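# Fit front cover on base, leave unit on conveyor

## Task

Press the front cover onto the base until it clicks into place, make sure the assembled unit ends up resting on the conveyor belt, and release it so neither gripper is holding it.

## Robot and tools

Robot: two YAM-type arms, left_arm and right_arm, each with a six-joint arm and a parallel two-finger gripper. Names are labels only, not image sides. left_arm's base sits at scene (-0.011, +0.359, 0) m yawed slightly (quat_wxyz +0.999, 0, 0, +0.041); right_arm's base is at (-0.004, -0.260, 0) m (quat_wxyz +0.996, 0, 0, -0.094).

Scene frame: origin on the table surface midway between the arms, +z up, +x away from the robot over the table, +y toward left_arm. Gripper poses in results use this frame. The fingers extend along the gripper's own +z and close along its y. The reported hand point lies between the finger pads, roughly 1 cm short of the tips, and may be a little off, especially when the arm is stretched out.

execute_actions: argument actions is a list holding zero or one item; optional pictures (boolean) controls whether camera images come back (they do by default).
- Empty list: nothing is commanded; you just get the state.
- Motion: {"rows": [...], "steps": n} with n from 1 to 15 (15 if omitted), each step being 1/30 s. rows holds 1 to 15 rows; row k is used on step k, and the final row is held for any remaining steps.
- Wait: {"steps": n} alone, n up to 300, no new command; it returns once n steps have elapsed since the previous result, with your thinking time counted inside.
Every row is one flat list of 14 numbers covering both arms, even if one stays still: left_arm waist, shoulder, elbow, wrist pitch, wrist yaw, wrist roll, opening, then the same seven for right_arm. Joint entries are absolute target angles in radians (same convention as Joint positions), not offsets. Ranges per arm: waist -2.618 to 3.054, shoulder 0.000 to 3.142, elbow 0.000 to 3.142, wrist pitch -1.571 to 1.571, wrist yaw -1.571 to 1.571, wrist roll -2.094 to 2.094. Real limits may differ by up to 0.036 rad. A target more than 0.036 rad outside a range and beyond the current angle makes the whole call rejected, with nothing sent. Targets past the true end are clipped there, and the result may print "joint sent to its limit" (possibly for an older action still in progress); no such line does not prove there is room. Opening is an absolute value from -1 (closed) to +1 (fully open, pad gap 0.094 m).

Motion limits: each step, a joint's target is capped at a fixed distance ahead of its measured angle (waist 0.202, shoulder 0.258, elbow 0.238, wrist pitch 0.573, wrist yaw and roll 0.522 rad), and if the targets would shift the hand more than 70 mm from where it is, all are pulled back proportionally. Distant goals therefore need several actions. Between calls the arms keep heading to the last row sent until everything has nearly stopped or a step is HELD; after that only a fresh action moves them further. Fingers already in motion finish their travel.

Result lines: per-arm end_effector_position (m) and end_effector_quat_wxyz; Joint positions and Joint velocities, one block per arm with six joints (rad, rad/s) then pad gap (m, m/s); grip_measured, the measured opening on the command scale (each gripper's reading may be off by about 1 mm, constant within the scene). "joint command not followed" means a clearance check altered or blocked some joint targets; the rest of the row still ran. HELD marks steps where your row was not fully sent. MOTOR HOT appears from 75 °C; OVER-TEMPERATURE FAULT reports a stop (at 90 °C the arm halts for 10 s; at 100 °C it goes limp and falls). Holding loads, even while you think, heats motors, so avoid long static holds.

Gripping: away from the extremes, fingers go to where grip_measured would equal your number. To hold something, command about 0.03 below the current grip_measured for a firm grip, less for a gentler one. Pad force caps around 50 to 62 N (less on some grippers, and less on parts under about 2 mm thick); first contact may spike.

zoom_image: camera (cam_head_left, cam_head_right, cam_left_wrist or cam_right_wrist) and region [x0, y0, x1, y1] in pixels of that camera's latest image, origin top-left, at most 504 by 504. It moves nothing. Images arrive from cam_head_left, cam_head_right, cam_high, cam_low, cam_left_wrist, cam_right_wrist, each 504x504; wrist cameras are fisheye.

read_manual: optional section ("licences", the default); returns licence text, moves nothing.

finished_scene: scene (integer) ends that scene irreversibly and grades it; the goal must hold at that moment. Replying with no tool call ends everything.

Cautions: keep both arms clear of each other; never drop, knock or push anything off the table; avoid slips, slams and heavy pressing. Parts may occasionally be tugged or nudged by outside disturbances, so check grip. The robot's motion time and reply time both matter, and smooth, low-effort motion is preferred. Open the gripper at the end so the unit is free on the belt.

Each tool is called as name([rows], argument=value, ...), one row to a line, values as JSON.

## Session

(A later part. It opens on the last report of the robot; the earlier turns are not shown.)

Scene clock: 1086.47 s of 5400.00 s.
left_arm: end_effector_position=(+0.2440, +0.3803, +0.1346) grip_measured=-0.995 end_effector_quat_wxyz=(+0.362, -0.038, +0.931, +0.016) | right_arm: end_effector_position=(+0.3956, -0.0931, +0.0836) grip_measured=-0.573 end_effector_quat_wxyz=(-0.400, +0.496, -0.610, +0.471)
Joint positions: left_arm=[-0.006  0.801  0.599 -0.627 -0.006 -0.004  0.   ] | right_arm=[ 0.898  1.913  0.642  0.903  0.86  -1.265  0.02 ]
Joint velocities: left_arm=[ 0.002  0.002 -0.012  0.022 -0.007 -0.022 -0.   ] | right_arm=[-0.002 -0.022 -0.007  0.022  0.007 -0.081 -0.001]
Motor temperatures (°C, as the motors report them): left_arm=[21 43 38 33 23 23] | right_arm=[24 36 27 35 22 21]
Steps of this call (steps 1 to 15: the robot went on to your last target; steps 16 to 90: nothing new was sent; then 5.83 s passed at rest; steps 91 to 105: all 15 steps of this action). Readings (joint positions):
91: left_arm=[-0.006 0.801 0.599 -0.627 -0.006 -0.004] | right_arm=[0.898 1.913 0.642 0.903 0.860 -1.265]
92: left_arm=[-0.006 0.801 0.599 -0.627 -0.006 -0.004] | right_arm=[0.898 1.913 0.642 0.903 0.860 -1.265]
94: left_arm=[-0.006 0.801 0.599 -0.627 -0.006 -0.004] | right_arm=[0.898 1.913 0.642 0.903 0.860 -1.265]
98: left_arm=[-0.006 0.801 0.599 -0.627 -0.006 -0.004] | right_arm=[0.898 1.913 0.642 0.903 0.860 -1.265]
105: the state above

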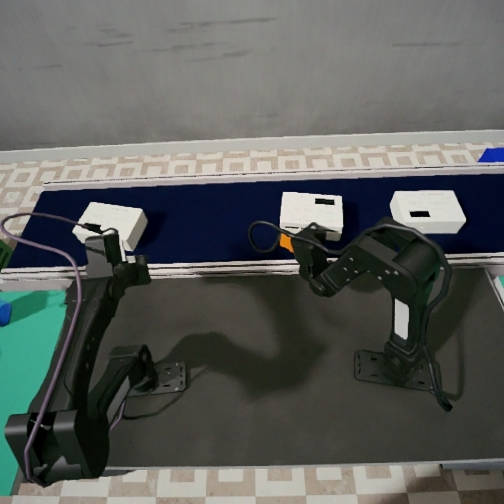

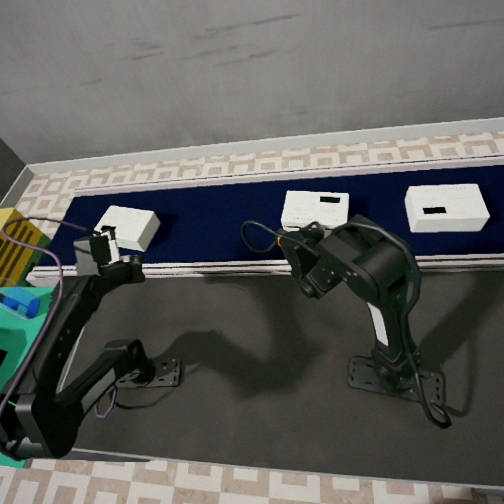

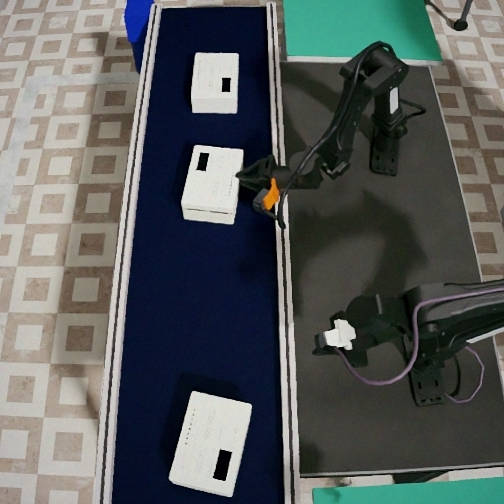

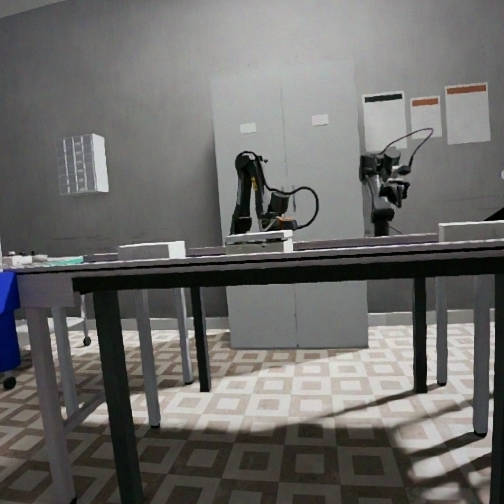

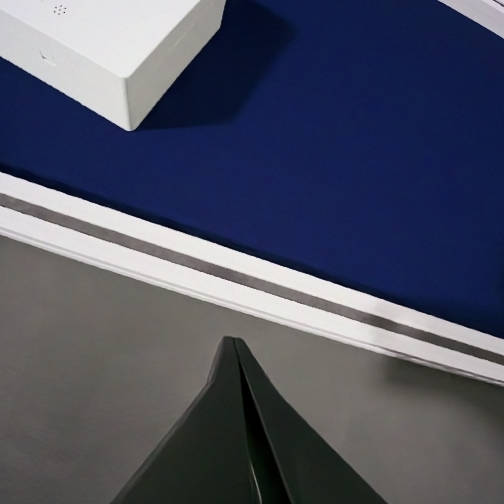

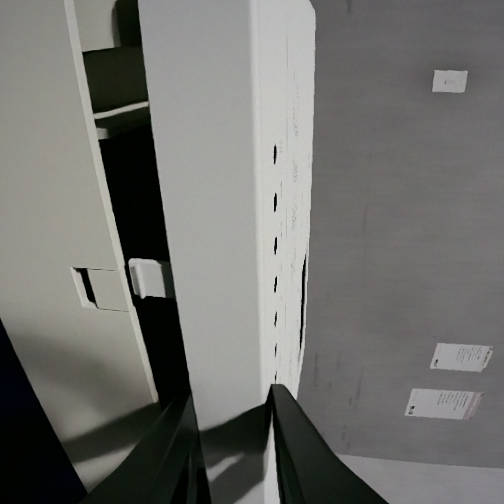

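execute_actions([
  {"rows":[[0,0.8,0.6,-0.62,0,0,-1,0.904,1.905,0.632,0.91,0.872,-1.26,-0.54],[0,0.8,0.6,-0.62,0,0,-1,0.906,1.905,0.632,0.91,0.878,-1.26,-0.53],[0,0.8,0.6,-0.62,0,0,-1,0.910,1.905,0.632,0.91,0.886,-1.26,-0.53],[0,0.8,0.6,-0.62,0,0,-1,0.914,1.905,0.632,0.91,0.894,-1.26,-0.53],[0,0.8,0.6,-0.62,0,0,-1,0.918,1.905,0.632,0.91,0.902,-1.26,-0.53],[0,0.8,0.6,-0.62,0,0,-1,0.922,1.905,0.632,0.91,0.91,-1.26,-0.53],[0,0.8,0.6,-0.62,0,0,-1,0.926,1.905,0.632,0.91,0.918,-1.26,-0.53],[0,0.8,0.6,-0.62,0,0,-1,0.93,1.905,0.632,0.91,0.926,-1.26,-0.53],[0,0.8,0.6,-0.62,0,0,-1,0.934,1.905,0.632,0.91,0.934,-1.26,-0.53],[0,0.8,0.6,-0.62,0,0,-1,0.938,1.905,0.632,0.91,0.942,-1.26,-0.53],[0,0.8,0.6,-0.62,0,0,-1,0.942,1.905,0.632,0.91,0.95,-1.26,-0.53],[0,0.8,0.6,-0.62,0,0,-1,0.946,1.905,0.632,0.91,0.958,-1.26,-0.53],[0,0.8,0.6,-0.62,0,0,-1,0.95,1.905,0.632,0.91,0.966,-1.26,-0.53],[0,0.8,0.6,-0.62,0,0,-1,0.954,1.905,0.632,0.91,0.974,-1.26,-0.53],[0,0.8,0.6,-0.62,0,0,-1,0.958,1.905,0.632,0.91,0.982,-1.26,-0.53]],"steps":15},
], pictures=false)

execute_actions([
  {"steps":10},
])

zoom_image(camera="cam_low", region=[200, 200, 320, 270])

Scene clock: 1112.20 s of 5400.00 s.
left_arm: end_effector_position=(+0.2440, +0.3803, +0.1346) grip_measured=-0.995 end_effector_quat_wxyz=(+0.362, -0.038, +0.931, +0.016) | right_arm: end_effector_position=(+0.3860, -0.0879, +0.0875) grip_measured=-0.533 end_effector_quat_wxyz=(-0.395, +0.488, -0.607, +0.487)
Joint positions: left_arm=[-0.006  0.801  0.599 -0.627 -0.006 -0.004  0.   ] | right_arm=[ 0.944  1.913  0.642  0.903  0.937 -1.265  0.022]
Joint velocities: left_arm=[ 0.007  0.002  0.007  0.007 -0.051 -0.022  0.001] | right_arm=[ 0.125 -0.007  0.002 -0.022  0.242 -0.037  0.   ]
Motor temperatures (°C, as the motors report them): left_arm=[21 42 38 33 23 23] | right_arm=[24 36 27 35 22 21]
Steps of this call (steps 1 to 15: the robot went on to your last target; steps 16 to 90: nothing new was sent; then 22.23 s passed at rest; steps 91 to 105: all 15 steps of this action). Readings (joint positions):
91: left_arm=[-0.006 0.801 0.599 -0.627 -0.006 -0.004] | right_arm=[0.898 1.913 0.642 0.903 0.860 -1.265]
92: left_arm=[-0.006 0.801 0.599 -0.627 -0.006 -0.004] | right_arm=[0.898 1.913 0.642 0.903 0.861 -1.265]
94: left_arm=[-0.006 0.801 0.599 -0.627 -0.006 -0.004] | right_arm=[0.900 1.913 0.642 0.903 0.866 -1.265]
98: left_arm=[-0.006 0.801 0.599 -0.627 -0.006 -0.004] | right_arm=[0.913 1.913 0.642 0.903 0.887 -1.265]
105: the state above

Scene clock: 1112.53 s of 5400.00 s.
left_arm: end_effector_position=(+0.2440, +0.3803, +0.1346) grip_measured=-0.995 end_effector_quat_wxyz=(+0.362, -0.038, +0.931, +0.016) | right_arm: end_effector_position=(+0.3839, -0.0896, +0.0890) grip_measured=-0.533 end_effector_quat_wxyz=(-0.391, +0.482, -0.609, +0.495)
Joint positions: left_arm=[-0.006  0.801  0.599 -0.627 -0.006 -0.004  0.   ] | right_arm=[ 0.952  1.913  0.642  0.903  0.966 -1.265  0.022]
Joint velocities: left_arm=[-0.012 -0.017  0.002 -0.051 -0.007 -0.066 -0.   ] | right_arm=[-0.027 -0.007  0.002  0.022  0.007 -0.066 -0.001]
Motor temperatures (°C, as the motors report them): left_arm=[21 42 38 33 23 23] | right_arm=[24 36 27 35 22 21]
Steps of this call (steps 1 to 10: the robot went on to your last target). Readings (joint positions):
1: left_arm=[-0.006 0.801 0.599 -0.627 -0.006 -0.004] | right_arm=[0.948 1.913 0.642 0.903 0.943 -1.265]
2: left_arm=[-0.006 0.801 0.599 -0.627 -0.006 -0.004] | right_arm=[0.950 1.913 0.642 0.903 0.948 -1.265]
4: left_arm=[-0.006 0.801 0.599 -0.627 -0.006 -0.004] | right_arm=[0.952 1.913 0.642 0.903 0.955 -1.265]
8: left_arm=[-0.006 0.801 0.599 -0.627 -0.006 -0.004] | right_arm=[0.952 1.913 0.642 0.903 0.964 -1.265]
10: the state above

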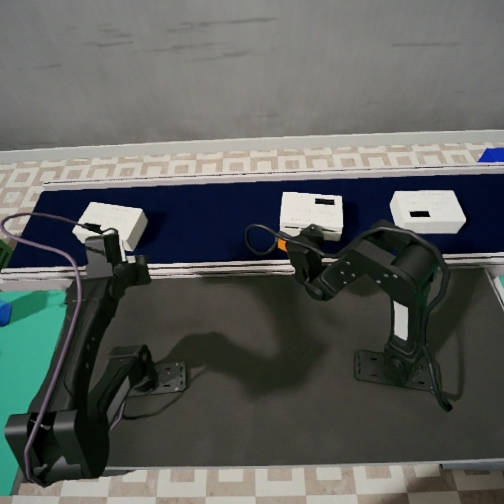

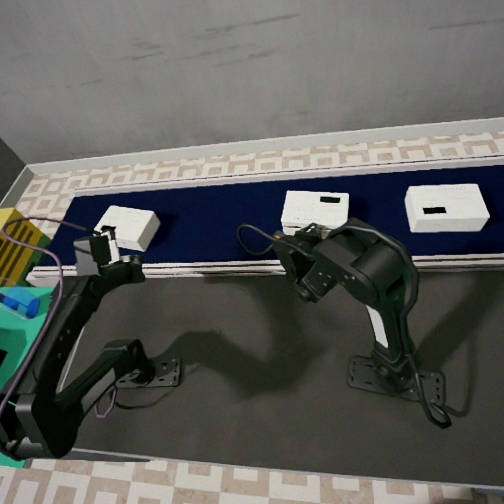

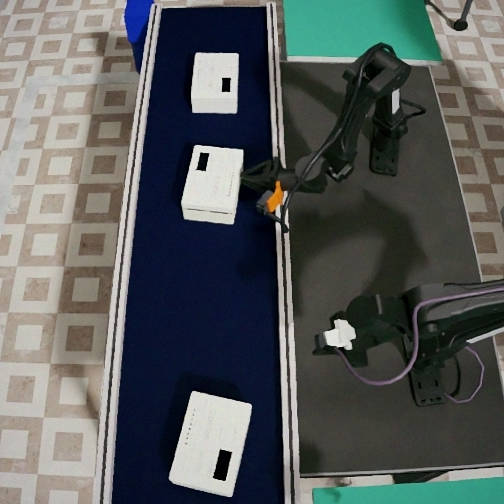

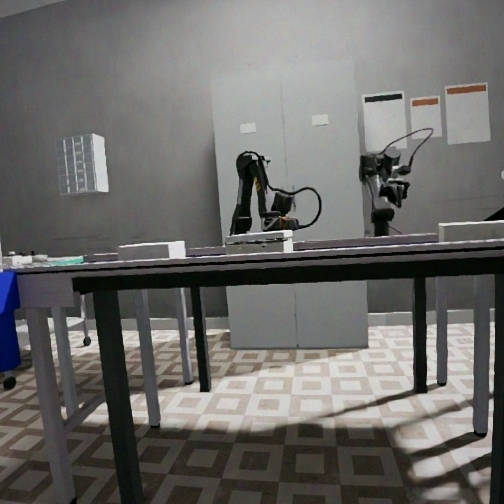

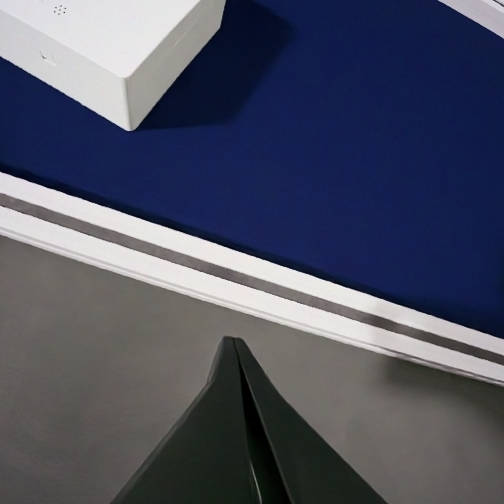

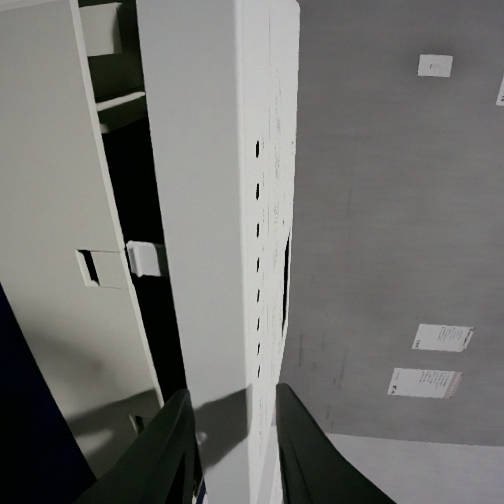

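Region (200, 200, 320, 270) of cam_low's 504x504 image, scaled by 4.200, with more detail than that image has; it fills the top 294 rows of this view, and the rest is white.

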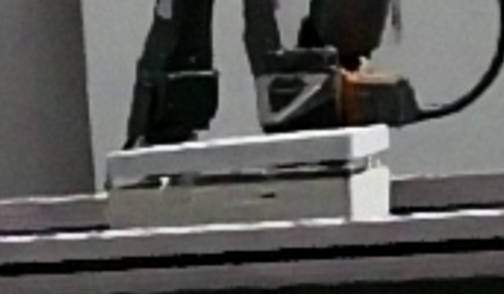

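execute_actions([
  {"rows":[[0,0.8,0.6,-0.62,0,0,-1,0.96,1.87,0.632,0.91,0.98,-1.26,-0.53],[0,0.8,0.6,-0.62,0,0,-1,0.96,1.84,0.64,0.91,0.98,-1.26,-0.53],[0,0.8,0.6,-0.62,0,0,-1,0.96,1.81,0.65,0.91,0.98,-1.26,-0.53],[0,0.8,0.6,-0.62,0,0,-1,0.96,1.78,0.67,0.91,0.98,-1.24,-0.5],[0,0.8,0.6,-0.62,0,0,-1,0.95,1.75,0.70,0.90,0.96,-1.2,-0.45],[0,0.8,0.6,-0.62,0,0,-1,0.94,1.73,0.74,0.88,0.93,-1.15,-0.4],[0,0.8,0.6,-0.62,0,0,-1,0.925,1.72,0.79,0.85,0.89,-1.1,-0.35],[0,0.8,0.6,-0.62,0,0,-1,0.91,1.72,0.84,0.80,0.85,-1.05,-0.3],[0,0.8,0.6,-0.62,0,0,-1,0.895,1.73,0.89,0.74,0.81,-1.0,-0.25],[0,0.8,0.6,-0.62,0,0,-1,0.88,1.74,0.94,0.67,0.77,-0.95,-0.2],[0,0.8,0.6,-0.62,0,0,-1,0.865,1.75,0.99,0.60,0.73,-0.9,-0.15],[0,0.8,0.6,-0.62,0,0,-1,0.85,1.76,1.04,0.53,0.69,-0.85,-0.1],[0,0.8,0.6,-0.62,0,0,-1,0.835,1.775,1.09,0.46,0.65,-0.8,-0.05],[0,0.8,0.6,-0.62,0,0,-1,0.82,1.79,1.14,0.39,0.61,-0.75,0],[0,0.8,0.6,-0.62,0,0,-1,0.80,1.805,1.19,0.31,0.57,-0.7,0.05]],"steps":15},
], pictures=false)

execute_actions([
  {"rows":[[0,0.8,0.6,-0.62,0,0,-1,0.78,1.82,1.24,0.23,0.53,-0.65,0.1],[0,0.8,0.6,-0.62,0,0,-1,0.76,1.835,1.29,0.15,0.49,-0.6,0.15],[0,0.8,0.6,-0.62,0,0,-1,0.74,1.85,1.34,0.07,0.45,-0.55,0.2],[0,0.8,0.6,-0.62,0,0,-1,0.72,1.865,1.39,-0.01,0.41,-0.5,0.25],[0,0.8,0.6,-0.62,0,0,-1,0.70,1.88,1.44,-0.1,0.37,-0.45,0.3],[0,0.8,0.6,-0.62,0,0,-1,0.68,1.895,1.49,-0.19,0.33,-0.4,0.35],[0,0.8,0.6,-0.62,0,0,-1,0.66,1.91,1.54,-0.28,0.29,-0.35,0.4],[0,0.8,0.6,-0.62,0,0,-1,0.64,1.925,1.59,-0.37,0.25,-0.3,0.45],[0,0.8,0.6,-0.62,0,0,-1,0.62,1.94,1.64,-0.46,0.21,-0.25,0.5],[0,0.8,0.6,-0.62,0,0,-1,0.60,1.955,1.69,-0.55,0.17,-0.2,0.5],[0,0.8,0.6,-0.62,0,0,-1,0.585,1.97,1.74,-0.64,0.13,-0.15,0.5],[0,0.8,0.6,-0.62,0,0,-1,0.57,1.985,1.78,-0.73,0.09,-0.1,0.5],[0,0.8,0.6,-0.62,0,0,-1,0.555,2.0,1.82,-0.82,0.05,-0.06,0.5],[0,0.8,0.6,-0.62,0,0,-1,0.545,2.015,1.845,-0.9,0.02,-0.03,0.5],[0,0.8,0.6,-0.62,0,0,-1,0.538,2.03,1.86,-0.96,0,0,0.5]],"steps":15},
], pictures=false)

execute_actions([
  {"steps":20},
])

Scene clock: 1155.20 s of 5400.00 s.
left_arm: end_effector_position=(+0.2440, +0.3803, +0.1346) grip_measured=-0.995 end_effector_quat_wxyz=(+0.362, -0.038, +0.931, +0.016) | right_arm: end_effector_position=(+0.4664, -0.0488, +0.2541) grip_measured=+0.022 end_effector_quat_wxyz=(+0.594, -0.313, +0.659, -0.340)
Joint positions: left_arm=[-0.006  0.801  0.599 -0.627 -0.006 -0.004  0.   ] | right_arm=[ 0.839  1.765  1.091  0.588  0.726 -0.905  0.048]
Joint velocities: left_arm=[-0.007 -0.002 -0.017 -0.081  0.007 -0.022  0.   ] | right_arm=[-0.491  0.178  1.477 -1.56  -1.121  1.282  0.05 ]
Motor temperatures (°C, as the motors report them): left_arm=[21 41 38 34 23 23] | right_arm=[24 36 27 35 22 21]
Steps of this call (steps 1 to 30: the robot went on to your last target; steps 31 to 90: nothing new was sent; then 39.17 s passed at rest; steps 91 to 105: all 15 steps of this action). Readings (joint positions):
91: left_arm=[-0.006 0.801 0.599 -0.627 -0.006 -0.004] | right_arm=[0.952 1.912 0.642 0.903 0.969 -1.265]
92: left_arm=[-0.006 0.801 0.599 -0.627 -0.006 -0.004] | right_arm=[0.952 1.906 0.642 0.901 0.969 -1.265]
94: left_arm=[-0.006 0.801 0.599 -0.627 -0.006 -0.004] | right_arm=[0.952 1.874 0.642 0.893 0.969 -1.264]
98: left_arm=[-0.006 0.801 0.599 -0.627 -0.006 -0.004] | right_arm=[0.942 1.777 0.718 0.856 0.940 -1.192]
105: the state above

Scene clock: 1155.70 s of 5400.00 s.
left_arm: end_effector_position=(+0.2440, +0.3803, +0.1346) grip_measured=-0.995 end_effector_quat_wxyz=(+0.362, -0.038, +0.931, +0.016) | right_arm: end_effector_position=(+0.5225, -0.0863, +0.1918) grip_measured=+0.497 end_effector_quat_wxyz=(+0.382, -0.222, +0.896, -0.036)
Joint positions: left_arm=[-0.006  0.801  0.599 -0.627 -0.006 -0.004  0.   ] | right_arm=[ 0.554  2.     1.796 -0.591  0.153 -0.183  0.07 ]
Joint velocities: left_arm=[ 0.017 -0.007 -0.002  0.051  0.037 -0.007  0.001] | right_arm=[-0.388  0.242  0.842 -2.322 -0.96   1.238 -0.   ]
Motor temperatures (°C, as the motors report them): left_arm=[21 41 38 34 23 23] | right_arm=[24 36 27 35 22 21]
Steps of this call (steps 1 to 15: all 15 steps of this action). Readings (joint positions):
1: left_arm=[-0.006 0.801 0.599 -0.627 -0.006 -0.004] | right_arm=[0.822 1.773 1.142 0.529 0.690 -0.858]
2: left_arm=[-0.006 0.801 0.599 -0.627 -0.006 -0.004] | right_arm=[0.804 1.785 1.193 0.465 0.653 -0.811]
4: left_arm=[-0.006 0.801 0.599 -0.627 -0.006 -0.004] | right_arm=[0.766 1.815 1.293 0.328 0.577 -0.715]
8: left_arm=[-0.006 0.801 0.599 -0.627 -0.006 -0.004] | right_arm=[0.685 1.888 1.487 0.009 0.420 -0.518]
15: the state above

Scene clock: 1156.37 s of 5400.00 s.
left_arm: end_effector_position=(+0.2440, +0.3803, +0.1346) grip_measured=-0.995 end_effector_quat_wxyz=(+0.362, -0.038, +0.931, +0.016) | right_arm: end_effector_position=(+0.4584, -0.0948, +0.1410) grip_measured=+0.497 end_effector_quat_wxyz=(+0.211, -0.170, +0.962, +0.031)
Joint positions: left_arm=[-0.006  0.801  0.599 -0.627 -0.006 -0.004  0.   ] | right_arm=[ 0.533  2.028  1.833 -0.947  0.01  -0.007  0.07 ]
Joint velocities: left_arm=[ 0.002 -0.002 -0.012 -0.022 -0.051 -0.022  0.   ] | right_arm=[-0.017  0.012 -0.012 -0.037  0.022  0.037  0.001]
Motor temperatures (°C, as the motors report them): left_arm=[21 41 38 34 23 23] | right_arm=[24 36 27 35 22 21]
Steps of this call (steps 1 to 20: the robot went on to your last target). Readings (joint positions):
1: left_arm=[-0.006 0.801 0.599 -0.627 -0.006 -0.004] | right_arm=[0.542 2.007 1.817 -0.659 0.126 -0.147]
2: left_arm=[-0.006 0.801 0.599 -0.627 -0.006 -0.004] | right_arm=[0.534 2.010 1.828 -0.714 0.104 -0.119]
4: left_arm=[-0.006 0.801 0.599 -0.627 -0.006 -0.004] | right_arm=[0.529 2.014 1.833 -0.799 0.073 -0.077]
8: left_arm=[-0.006 0.801 0.599 -0.627 -0.006 -0.004] | right_arm=[0.532 2.025 1.833 -0.896 0.034 -0.035]
20: the state above

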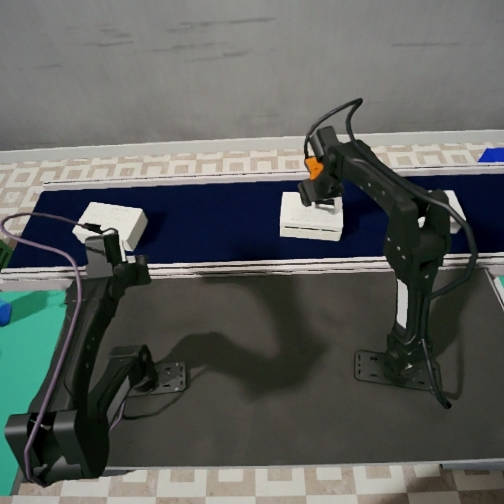

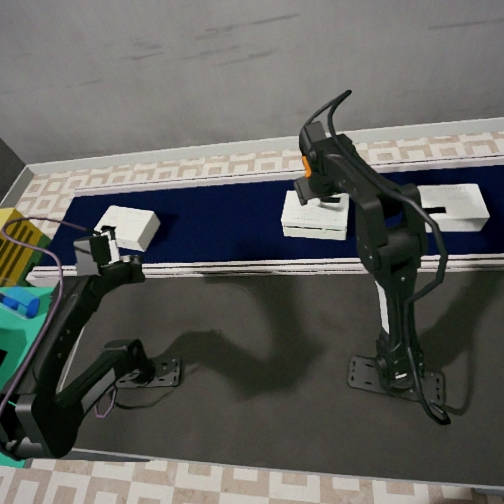

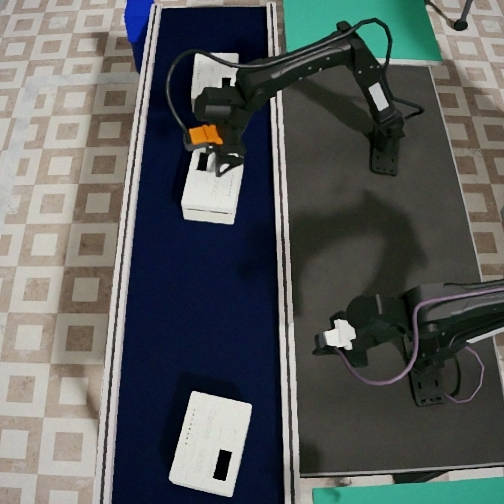

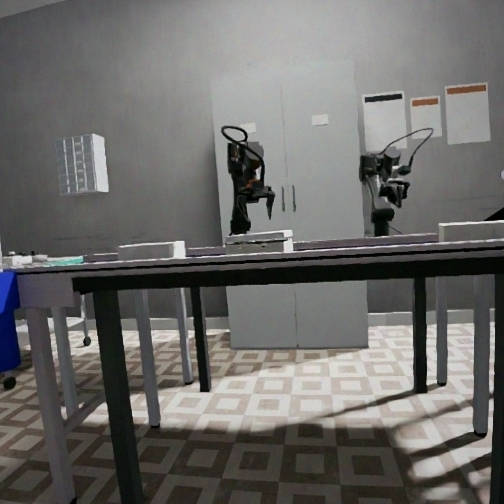

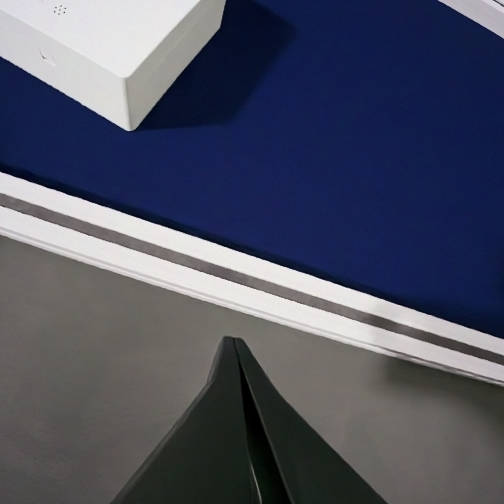

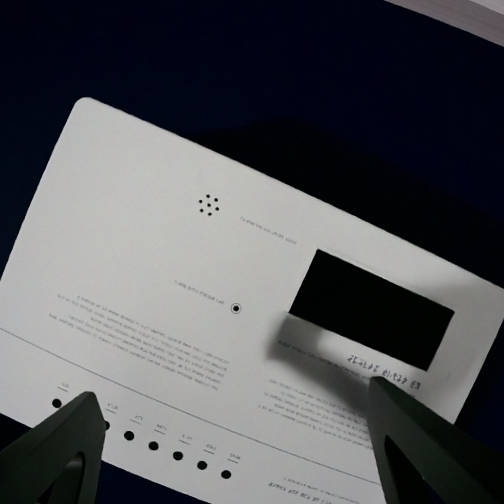

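execute_actions([
  {"rows":[[0,0.8,0.6,-0.62,0,0,-1,0.545,2.035,1.86,-0.955,0,0,0.2],[0,0.8,0.6,-0.62,0,0,-1,0.55,2.042,1.86,-0.95,0,0,-0.1],[0,0.8,0.6,-0.62,0,0,-1,0.555,2.049,1.86,-0.945,0,0,-0.4],[0,0.8,0.6,-0.62,0,0,-1,0.558,2.056,1.86,-0.94,0,0,-0.7],[0,0.8,0.6,-0.62,0,0,-1,0.56,2.063,1.86,-0.935,0,0,-1],[0,0.8,0.6,-0.62,0,0,-1,0.56,2.07,1.86,-0.93,0,0,-1],[0,0.8,0.6,-0.62,0,0,-1,0.56,2.077,1.86,-0.925,0,0,-1],[0,0.8,0.6,-0.62,0,0,-1,0.56,2.083,1.86,-0.92,0,0,-1]],"steps":15},
], pictures=false)

execute_actions([
  {"steps":10},
])

zoom_image(camera="cam_low", region=[200, 190, 320, 270])

Scene clock: 1166.10 s of 5400.00 s.
left_arm: end_effector_position=(+0.2440, +0.3802, +0.1346) grip_measured=-0.995 end_effector_quat_wxyz=(+0.362, -0.038, +0.931, +0.016) | right_arm: end_effector_position=(+0.4567, -0.0823, +0.1138) grip_measured=-0.985 end_effector_quat_wxyz=(+0.186, -0.182, +0.965, +0.031)
Joint positions: left_arm=[-0.006  0.801  0.599 -0.627 -0.006 -0.004  0.   ] | right_arm=[ 0.557  2.087  1.833 -0.937  0.007 -0.005  0.001]
Joint velocities: left_arm=[-0.002 -0.007 -0.007  0.022  0.007 -0.007  0.002] | right_arm=[ 0.002  0.002 -0.007  0.066  0.022 -0.051  0.001]
Motor temperatures (°C, as the motors report them): left_arm=[21 40 38 34 23 23] | right_arm=[24 38 28 34 22 21]
Steps of this call (steps 1 to 15: the robot went on to your last target; steps 16 to 90: nothing new was sent; then 6.23 s passed at rest; steps 91 to 105: all 15 steps of this action). Readings (joint positions):
91: left_arm=[-0.006 0.801 0.599 -0.627 -0.006 -0.004] | right_arm=[0.533 2.028 1.833 -0.949 0.008 -0.005]
92: left_arm=[-0.006 0.801 0.599 -0.627 -0.006 -0.004] | right_arm=[0.534 2.028 1.833 -0.949 0.008 -0.005]
94: left_arm=[-0.006 0.801 0.599 -0.627 -0.006 -0.004] | right_arm=[0.539 2.031 1.833 -0.949 0.008 -0.005]
98: left_arm=[-0.006 0.801 0.599 -0.627 -0.006 -0.004] | right_arm=[0.553 2.053 1.833 -0.942 0.008 -0.005]
105: the state above

Scene clock: 1166.43 s of 5400.00 s.
left_arm: end_effector_position=(+0.2440, +0.3802, +0.1346) grip_measured=-0.995 end_effector_quat_wxyz=(+0.362, -0.038, +0.931, +0.016) | right_arm: end_effector_position=(+0.4577, -0.0819, +0.1142) grip_measured=-0.985 end_effector_quat_wxyz=(+0.188, -0.182, +0.965, +0.031)
Joint positions: left_arm=[-0.006  0.801  0.599 -0.627 -0.006 -0.004  0.   ] | right_arm=[ 0.557  2.087  1.833 -0.933  0.007 -0.005  0.001]
Joint velocities: left_arm=[-0.017 -0.017 -0.012 -0.022 -0.11   0.022  0.   ] | right_arm=[-0.002 -0.017 -0.007  0.007  0.022 -0.022 -0.   ]
Motor temperatures (°C, as the motors report them): left_arm=[21 40 38 34 23 23] | right_arm=[24 38 28 34 22 21]
Steps of this call (steps 1 to 10: the robot went on to your last target). Readings (joint positions):
1: left_arm=[-0.006 0.801 0.599 -0.627 -0.006 -0.004] | right_arm=[0.557 2.087 1.833 -0.937 0.007 -0.005]
2: left_arm=[-0.006 0.801 0.599 -0.627 -0.006 -0.004] | right_arm=[0.557 2.087 1.833 -0.935 0.007 -0.005]
4: left_arm=[-0.006 0.801 0.599 -0.627 -0.006 -0.004] | right_arm=[0.557 2.087 1.833 -0.934 0.007 -0.005]
8: left_arm=[-0.006 0.801 0.599 -0.627 -0.006 -0.004] | right_arm=[0.557 2.087 1.833 -0.933 0.007 -0.005]
10: the state above

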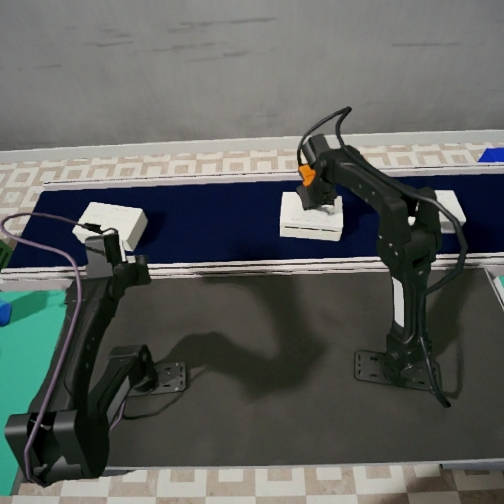

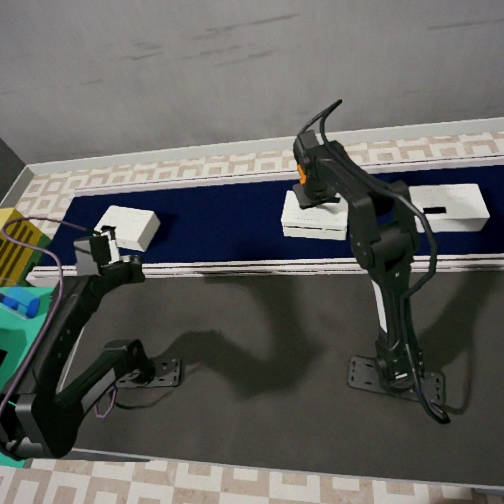

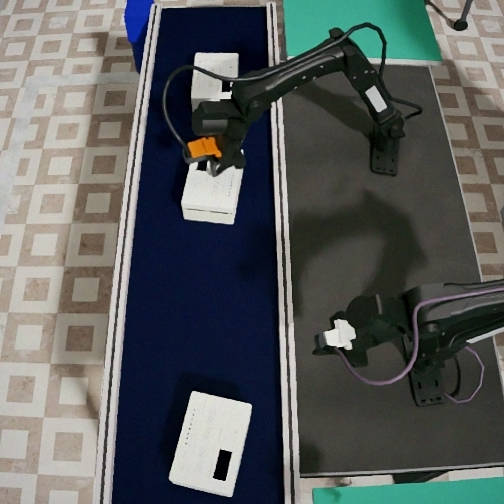

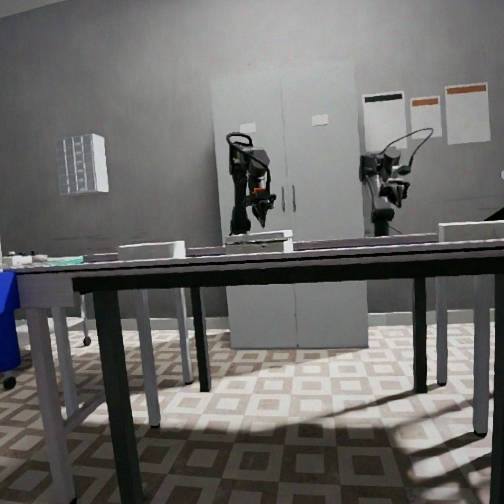

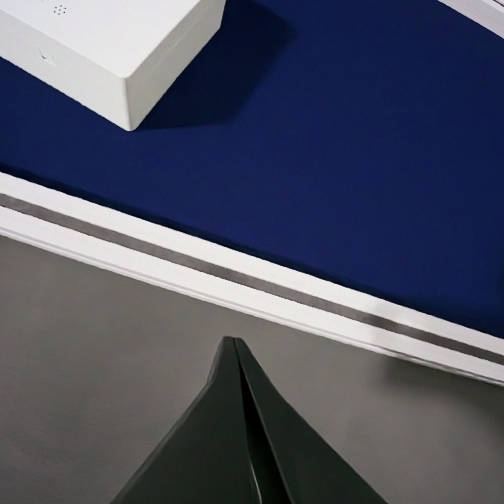

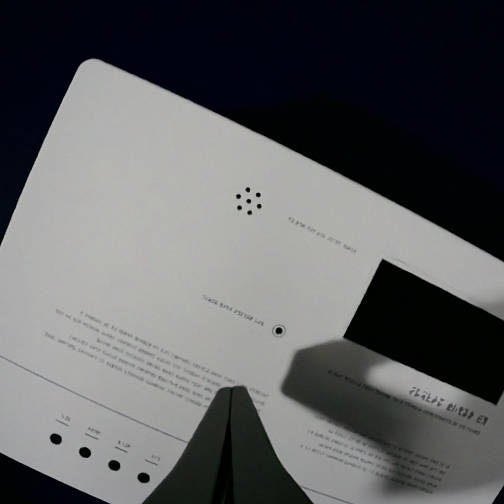

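Region (200, 190, 320, 270) of cam_low's 504x504 image, scaled by 4.200, with more detail than that image has.

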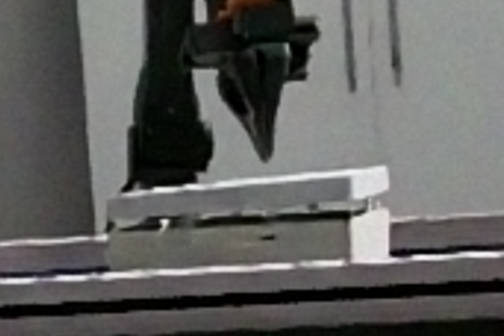

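execute_actions([
  {"rows":[[0,0.8,0.6,-0.62,0,0,-1,0.56,2.09,1.86,-0.93,0,0,-1],[0,0.8,0.6,-0.62,0,0,-1,0.56,2.094,1.86,-0.93,0,0,-1],[0,0.8,0.6,-0.62,0,0,-1,0.56,2.098,1.86,-0.93,0,0,-1],[0,0.8,0.6,-0.62,0,0,-1,0.56,2.101,1.86,-0.93,0,0,-1],[0,0.8,0.6,-0.62,0,0,-1,0.56,2.104,1.86,-0.93,0,0,-1],[0,0.8,0.6,-0.62,0,0,-1,0.56,2.107,1.86,-0.93,0,0,-1],[0,0.8,0.6,-0.62,0,0,-1,0.56,2.11,1.86,-0.93,0,0,-1],[0,0.8,0.6,-0.62,0,0,-1,0.56,2.113,1.86,-0.93,0,0,-1],[0,0.8,0.6,-0.62,0,0,-1,0.56,2.116,1.86,-0.93,0,0,-1],[0,0.8,0.6,-0.62,0,0,-1,0.56,2.119,1.86,-0.93,0,0,-1],[0,0.8,0.6,-0.62,0,0,-1,0.56,2.122,1.86,-0.93,0,0,-1]],"steps":15},
])

zoom_image(camera="cam_low", region=[200, 190, 320, 270])

zoom_image(camera="cam_head_left", region=[260, 170, 370, 260])

Scene clock: 1179.70 s of 5400.00 s.
left_arm: end_effector_position=(+0.2440, +0.3802, +0.1346) grip_measured=-0.995 end_effector_quat_wxyz=(+0.362, -0.038, +0.931, +0.016) | right_arm: end_effector_position=(+0.4579, -0.0818, +0.1019) grip_measured=-0.985 end_effector_quat_wxyz=(+0.176, -0.182, +0.967, +0.029)
Joint positions: left_arm=[-0.006  0.801  0.599 -0.627 -0.006 -0.004  0.   ] | right_arm=[ 0.557  2.115  1.835 -0.933  0.007 -0.005  0.001]
Joint velocities: left_arm=[-0.007  0.002  0.007 -0.022  0.007 -0.007  0.001] | right_arm=[-0.007  0.012  0.042  0.022 -0.037  0.022 -0.001]
Motor temperatures (°C, as the motors report them): left_arm=[21 40 38 34 23 23] | right_arm=[24 39 30 33 22 21]
Steps of this call (steps 1 to 15: the robot went on to your last target; steps 16 to 90: nothing new was sent; then 9.77 s passed at rest; steps 91 to 105: all 15 steps of this action). Readings (joint positions):
91: left_arm=[-0.006 0.801 0.599 -0.627 -0.006 -0.004] | right_arm=[0.557 2.087 1.833 -0.932 0.007 -0.005]
92: left_arm=[-0.006 0.801 0.599 -0.627 -0.006 -0.004] | right_arm=[0.557 2.087 1.833 -0.932 0.007 -0.005]
94: left_arm=[-0.006 0.801 0.599 -0.627 -0.006 -0.004] | right_arm=[0.557 2.087 1.833 -0.932 0.007 -0.005]
98: left_arm=[-0.006 0.801 0.599 -0.627 -0.006 -0.004] | right_arm=[0.557 2.092 1.833 -0.932 0.007 -0.005]
105: the state above

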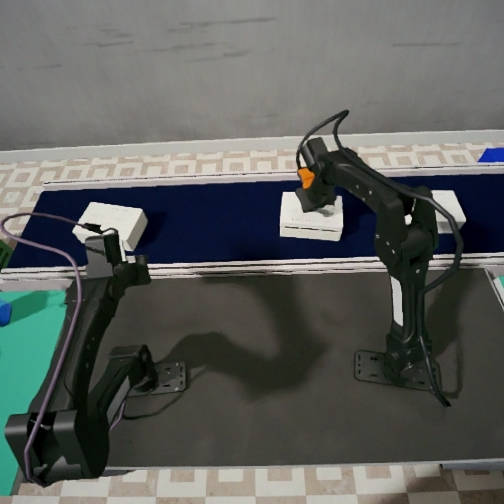

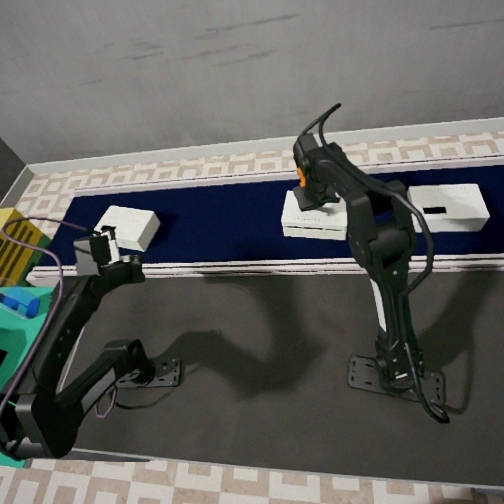

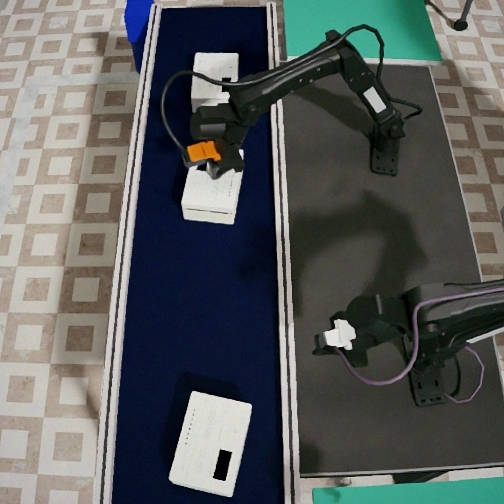

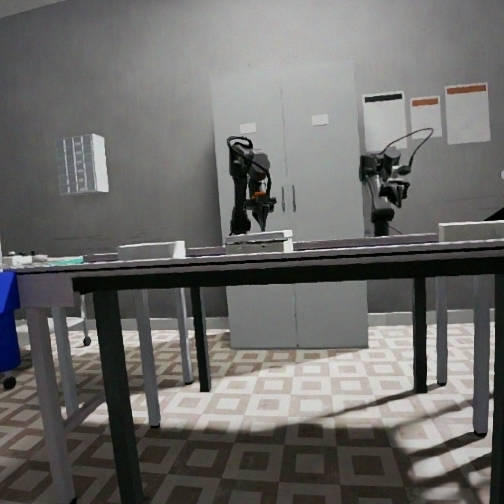

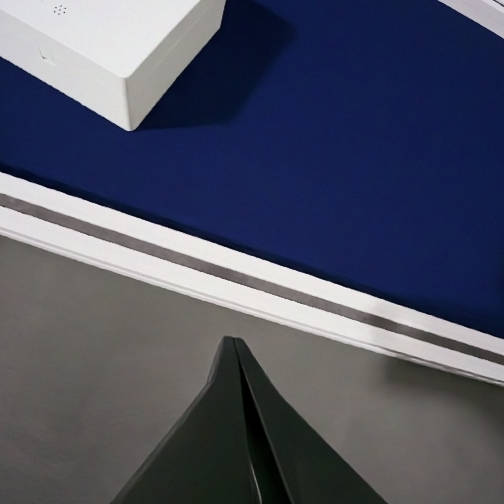

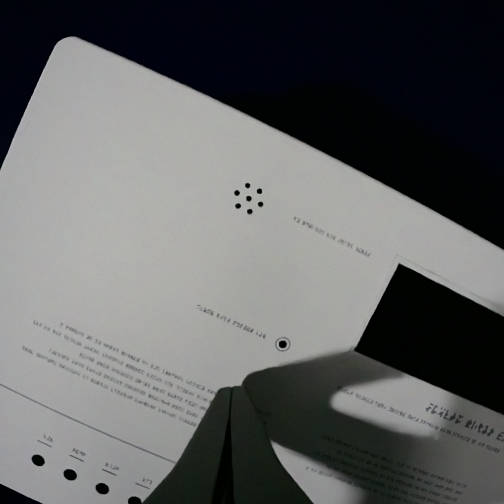

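Region (200, 190, 320, 270) of cam_low's 504x504 image, scaled by 4.200, with more detail than that image has.

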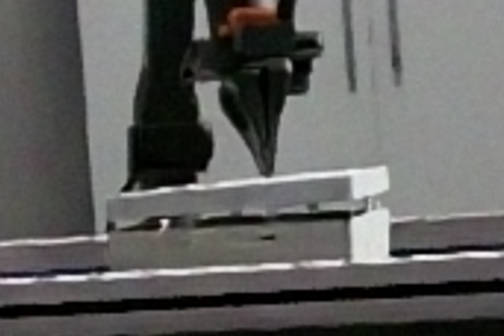

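Region (260, 170, 370, 260) of cam_head_left's 504x504 image, scaled by 4.582, with more detail than that image has; it fills the top 412 rows of this view, and the rest is white.

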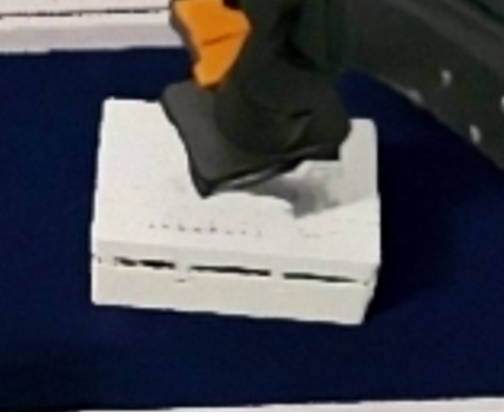

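execute_actions([
  {"rows":[[0,0.8,0.6,-0.62,0,0,-1,0.555,2.125,1.84,-0.935,0,0,-1],[0,0.8,0.6,-0.62,0,0,-1,0.552,2.128,1.835,-0.94,0,0,-1],[0,0.8,0.6,-0.62,0,0,-1,0.549,2.131,1.83,-0.94,0,0,-1],[0,0.8,0.6,-0.62,0,0,-1,0.547,2.134,1.828,-0.943,0,0,-1],[0,0.8,0.6,-0.62,0,0,-1,0.547,2.138,1.826,-0.946,0,0,-1],[0,0.8,0.6,-0.62,0,0,-1,0.547,2.142,1.824,-0.949,0,0,-1],[0,0.8,0.6,-0.62,0,0,-1,0.547,2.146,1.822,-0.952,0,0,-1],[0,0.8,0.6,-0.62,0,0,-1,0.547,2.15,1.82,-0.955,0,0,-1],[0,0.8,0.6,-0.62,0,0,-1,0.547,2.154,1.82,-0.955,0,0,-1],[0,0.8,0.6,-0.62,0,0,-1,0.547,2.158,1.82,-0.955,0,0,-1]],"steps":15},
])

zoom_image(camera="cam_low", region=[200, 190, 320, 270])

zoom_image(camera="cam_head_left", region=[260, 170, 370, 260])

Scene clock: 1193.33 s of 5400.00 s.
left_arm: end_effector_position=(+0.2440, +0.3802, +0.1346) grip_measured=-0.995 end_effector_quat_wxyz=(+0.362, -0.038, +0.931, +0.016) | right_arm: end_effector_position=(+0.4581, -0.0819, +0.1003) grip_measured=-0.985 end_effector_quat_wxyz=(+0.174, -0.182, +0.967, +0.030)
Joint positions: left_arm=[-0.006  0.801  0.599 -0.627 -0.006 -0.004  0.   ] | right_arm=[ 0.556  2.119  1.836 -0.933  0.005 -0.005  0.001]
Joint velocities: left_arm=[-0.007 -0.022 -0.017  0.007 -0.007 -0.022 -0.   ] | right_arm=[-0.022 -0.007  0.002 -0.007 -0.095 -0.066  0.001]
Motor temperatures (°C, as the motors report them): left_arm=[21 39 38 34 23 23] | right_arm=[24 39 30 32 22 21]
Steps of this call (steps 1 to 15: the robot went on to your last target; steps 16 to 90: nothing new was sent; then 10.13 s passed at rest; steps 91 to 105: all 15 steps of this action). Readings (joint positions):
91: left_arm=[-0.006 0.801 0.599 -0.627 -0.006 -0.004] | right_arm=[0.557 2.115 1.836 -0.932 0.007 -0.005]
92: left_arm=[-0.006 0.801 0.599 -0.627 -0.006 -0.004] | right_arm=[0.557 2.115 1.836 -0.932 0.007 -0.005]
94: left_arm=[-0.006 0.801 0.599 -0.627 -0.006 -0.004] | right_arm=[0.557 2.115 1.836 -0.932 0.007 -0.005]
98: left_arm=[-0.006 0.801 0.599 -0.627 -0.006 -0.004] | right_arm=[0.556 2.118 1.836 -0.933 0.006 -0.005]
105: the state above

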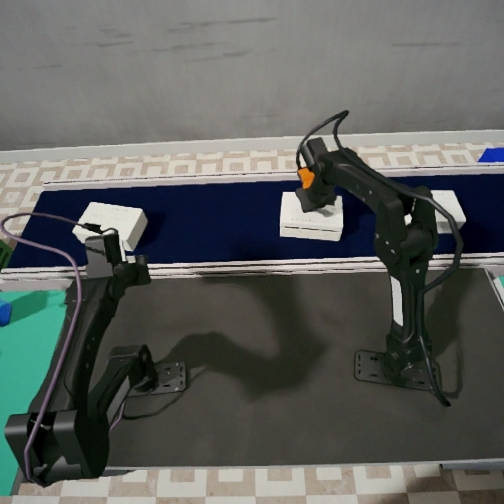

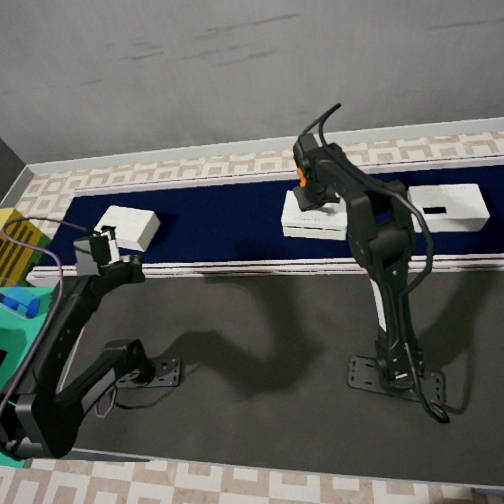

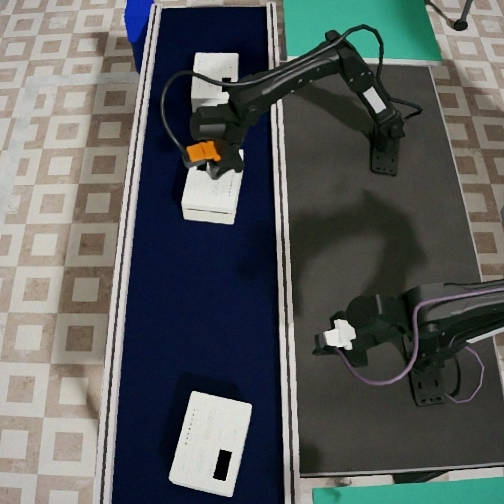

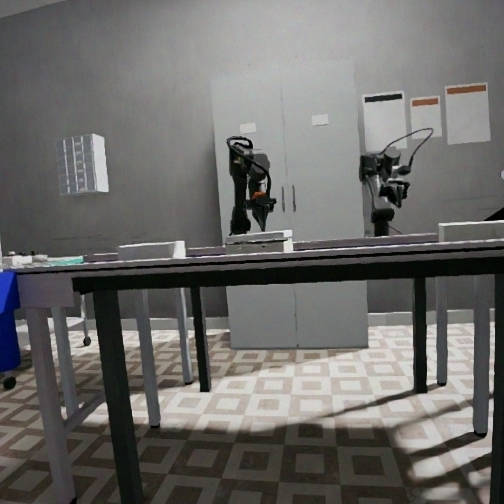

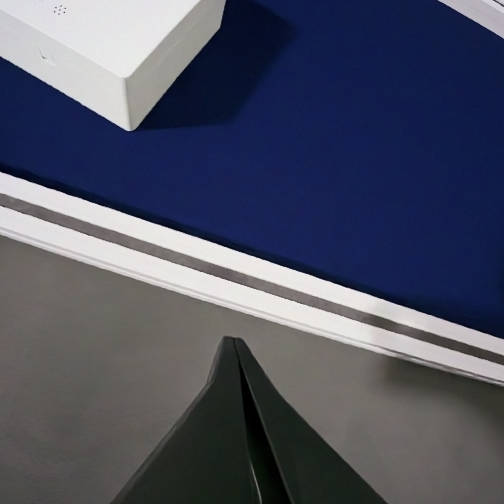

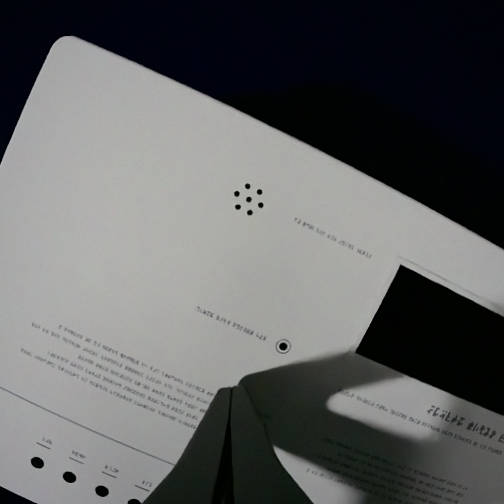

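Region (200, 190, 320, 270) of cam_low's 504x504 image, scaled by 4.200, with more detail than that image has.

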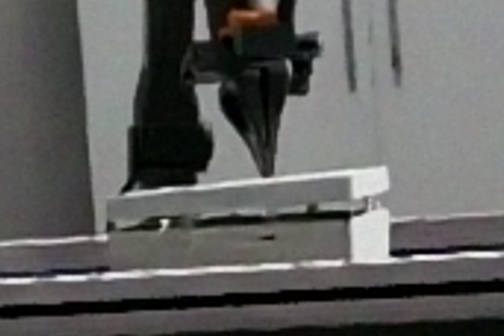

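Region (260, 170, 370, 260) of cam_head_left's 504x504 image, scaled by 4.582, with more detail than that image has; it fills the top 412 rows of this view, and the rest is white.

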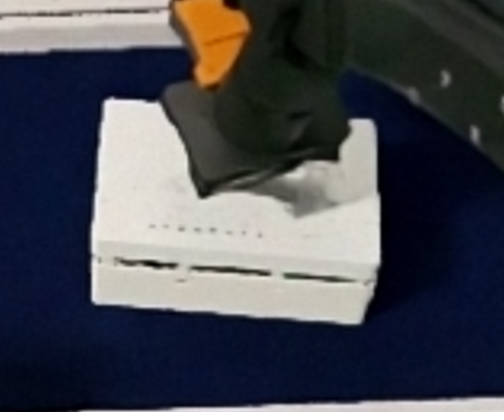

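execute_actions(actions=[])

Scene clock: 1210.53 s of 5400.00 s.
left_arm: end_effector_position=(+0.2440, +0.3802, +0.1346) grip_measured=-0.995 end_effector_quat_wxyz=(+0.362, -0.038, +0.931, +0.016) | right_arm: end_effector_position=(+0.4580, -0.0819, +0.1002) grip_measured=-0.985 end_effector_quat_wxyz=(+0.174, -0.182, +0.967, +0.030)
Joint positions: left_arm=[-0.006  0.801  0.599 -0.627 -0.006 -0.004  0.   ] | right_arm=[ 0.556  2.119  1.836 -0.933  0.004 -0.005  0.001]
Joint velocities: left_arm=[ 0.022  0.002 -0.002 -0.022 -0.051 -0.007  0.002] | right_arm=[-0.002 -0.002  0.007  0.007 -0.007  0.037 -0.001]
Motor temperatures (°C, as the motors report them): left_arm=[21 39 38 34 23 23] | right_arm=[24 38 29 32 22 21]
Steps of this call (steps 1 to 15: the robot went on to your last target; steps 16 to 90: nothing new was sent; then 14.20 s passed at rest). Readings (joint positions):
1: left_arm=[-0.006 0.801 0.599 -0.627 -0.006 -0.004] | right_arm=[0.556 2.119 1.836 -0.933 0.005 -0.005]
2: left_arm=[-0.006 0.801 0.599 -0.627 -0.006 -0.004] | right_arm=[0.556 2.119 1.836 -0.933 0.005 -0.005]
4: left_arm=[-0.006 0.801 0.599 -0.627 -0.006 -0.004] | right_arm=[0.556 2.119 1.836 -0.933 0.005 -0.005]
8: left_arm=[-0.006 0.801 0.599 -0.627 -0.006 -0.004] | right_arm=[0.556 2.119 1.836 -0.933 0.005 -0.005]
90: the state above
All arms were judged still, so your last target was given up. Only a new action makes them travel on or press farther. Fingers that are still opening or closing keep moving.

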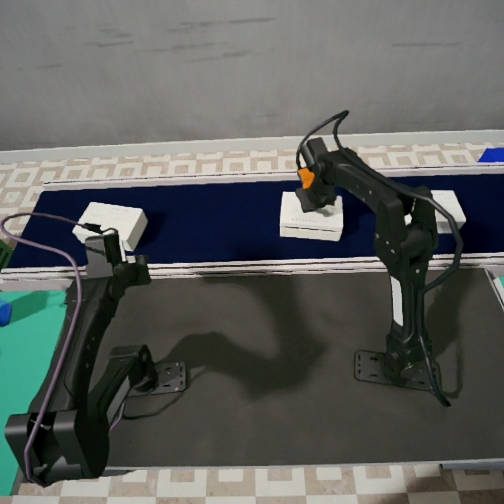

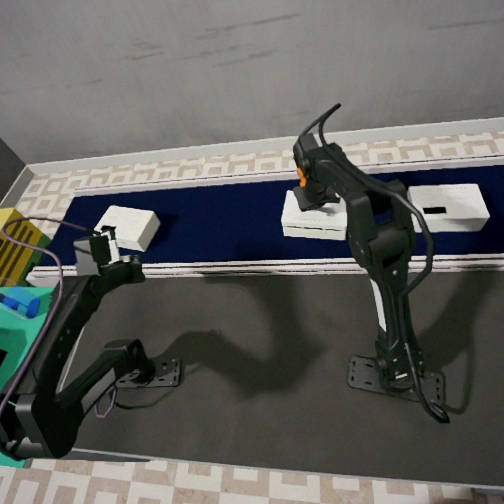

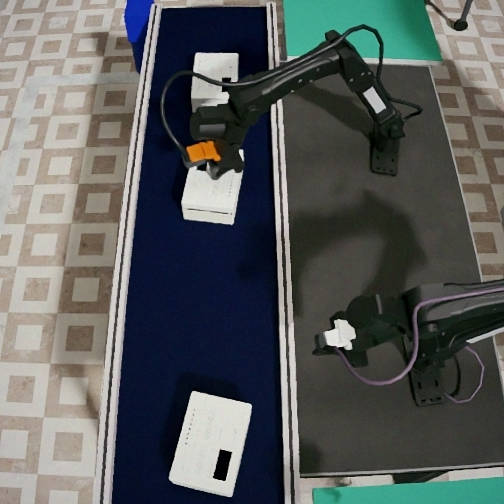

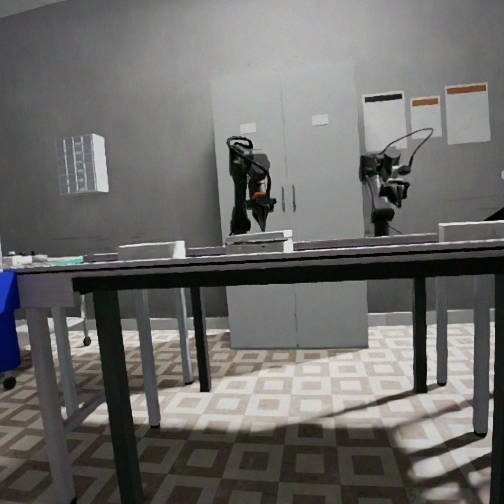

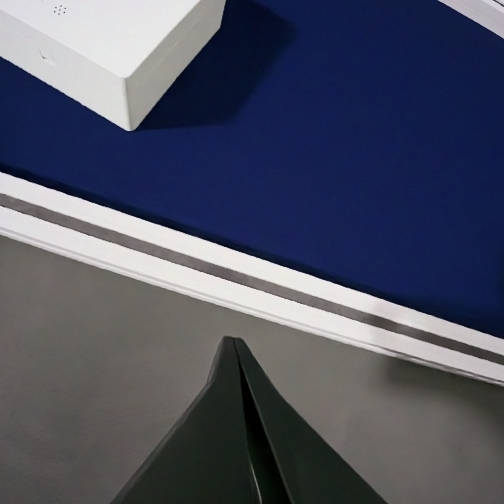

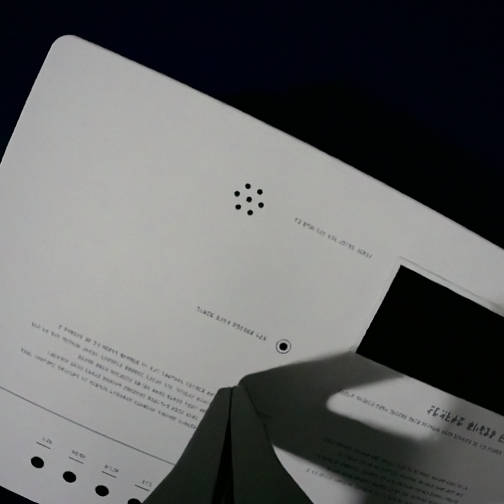

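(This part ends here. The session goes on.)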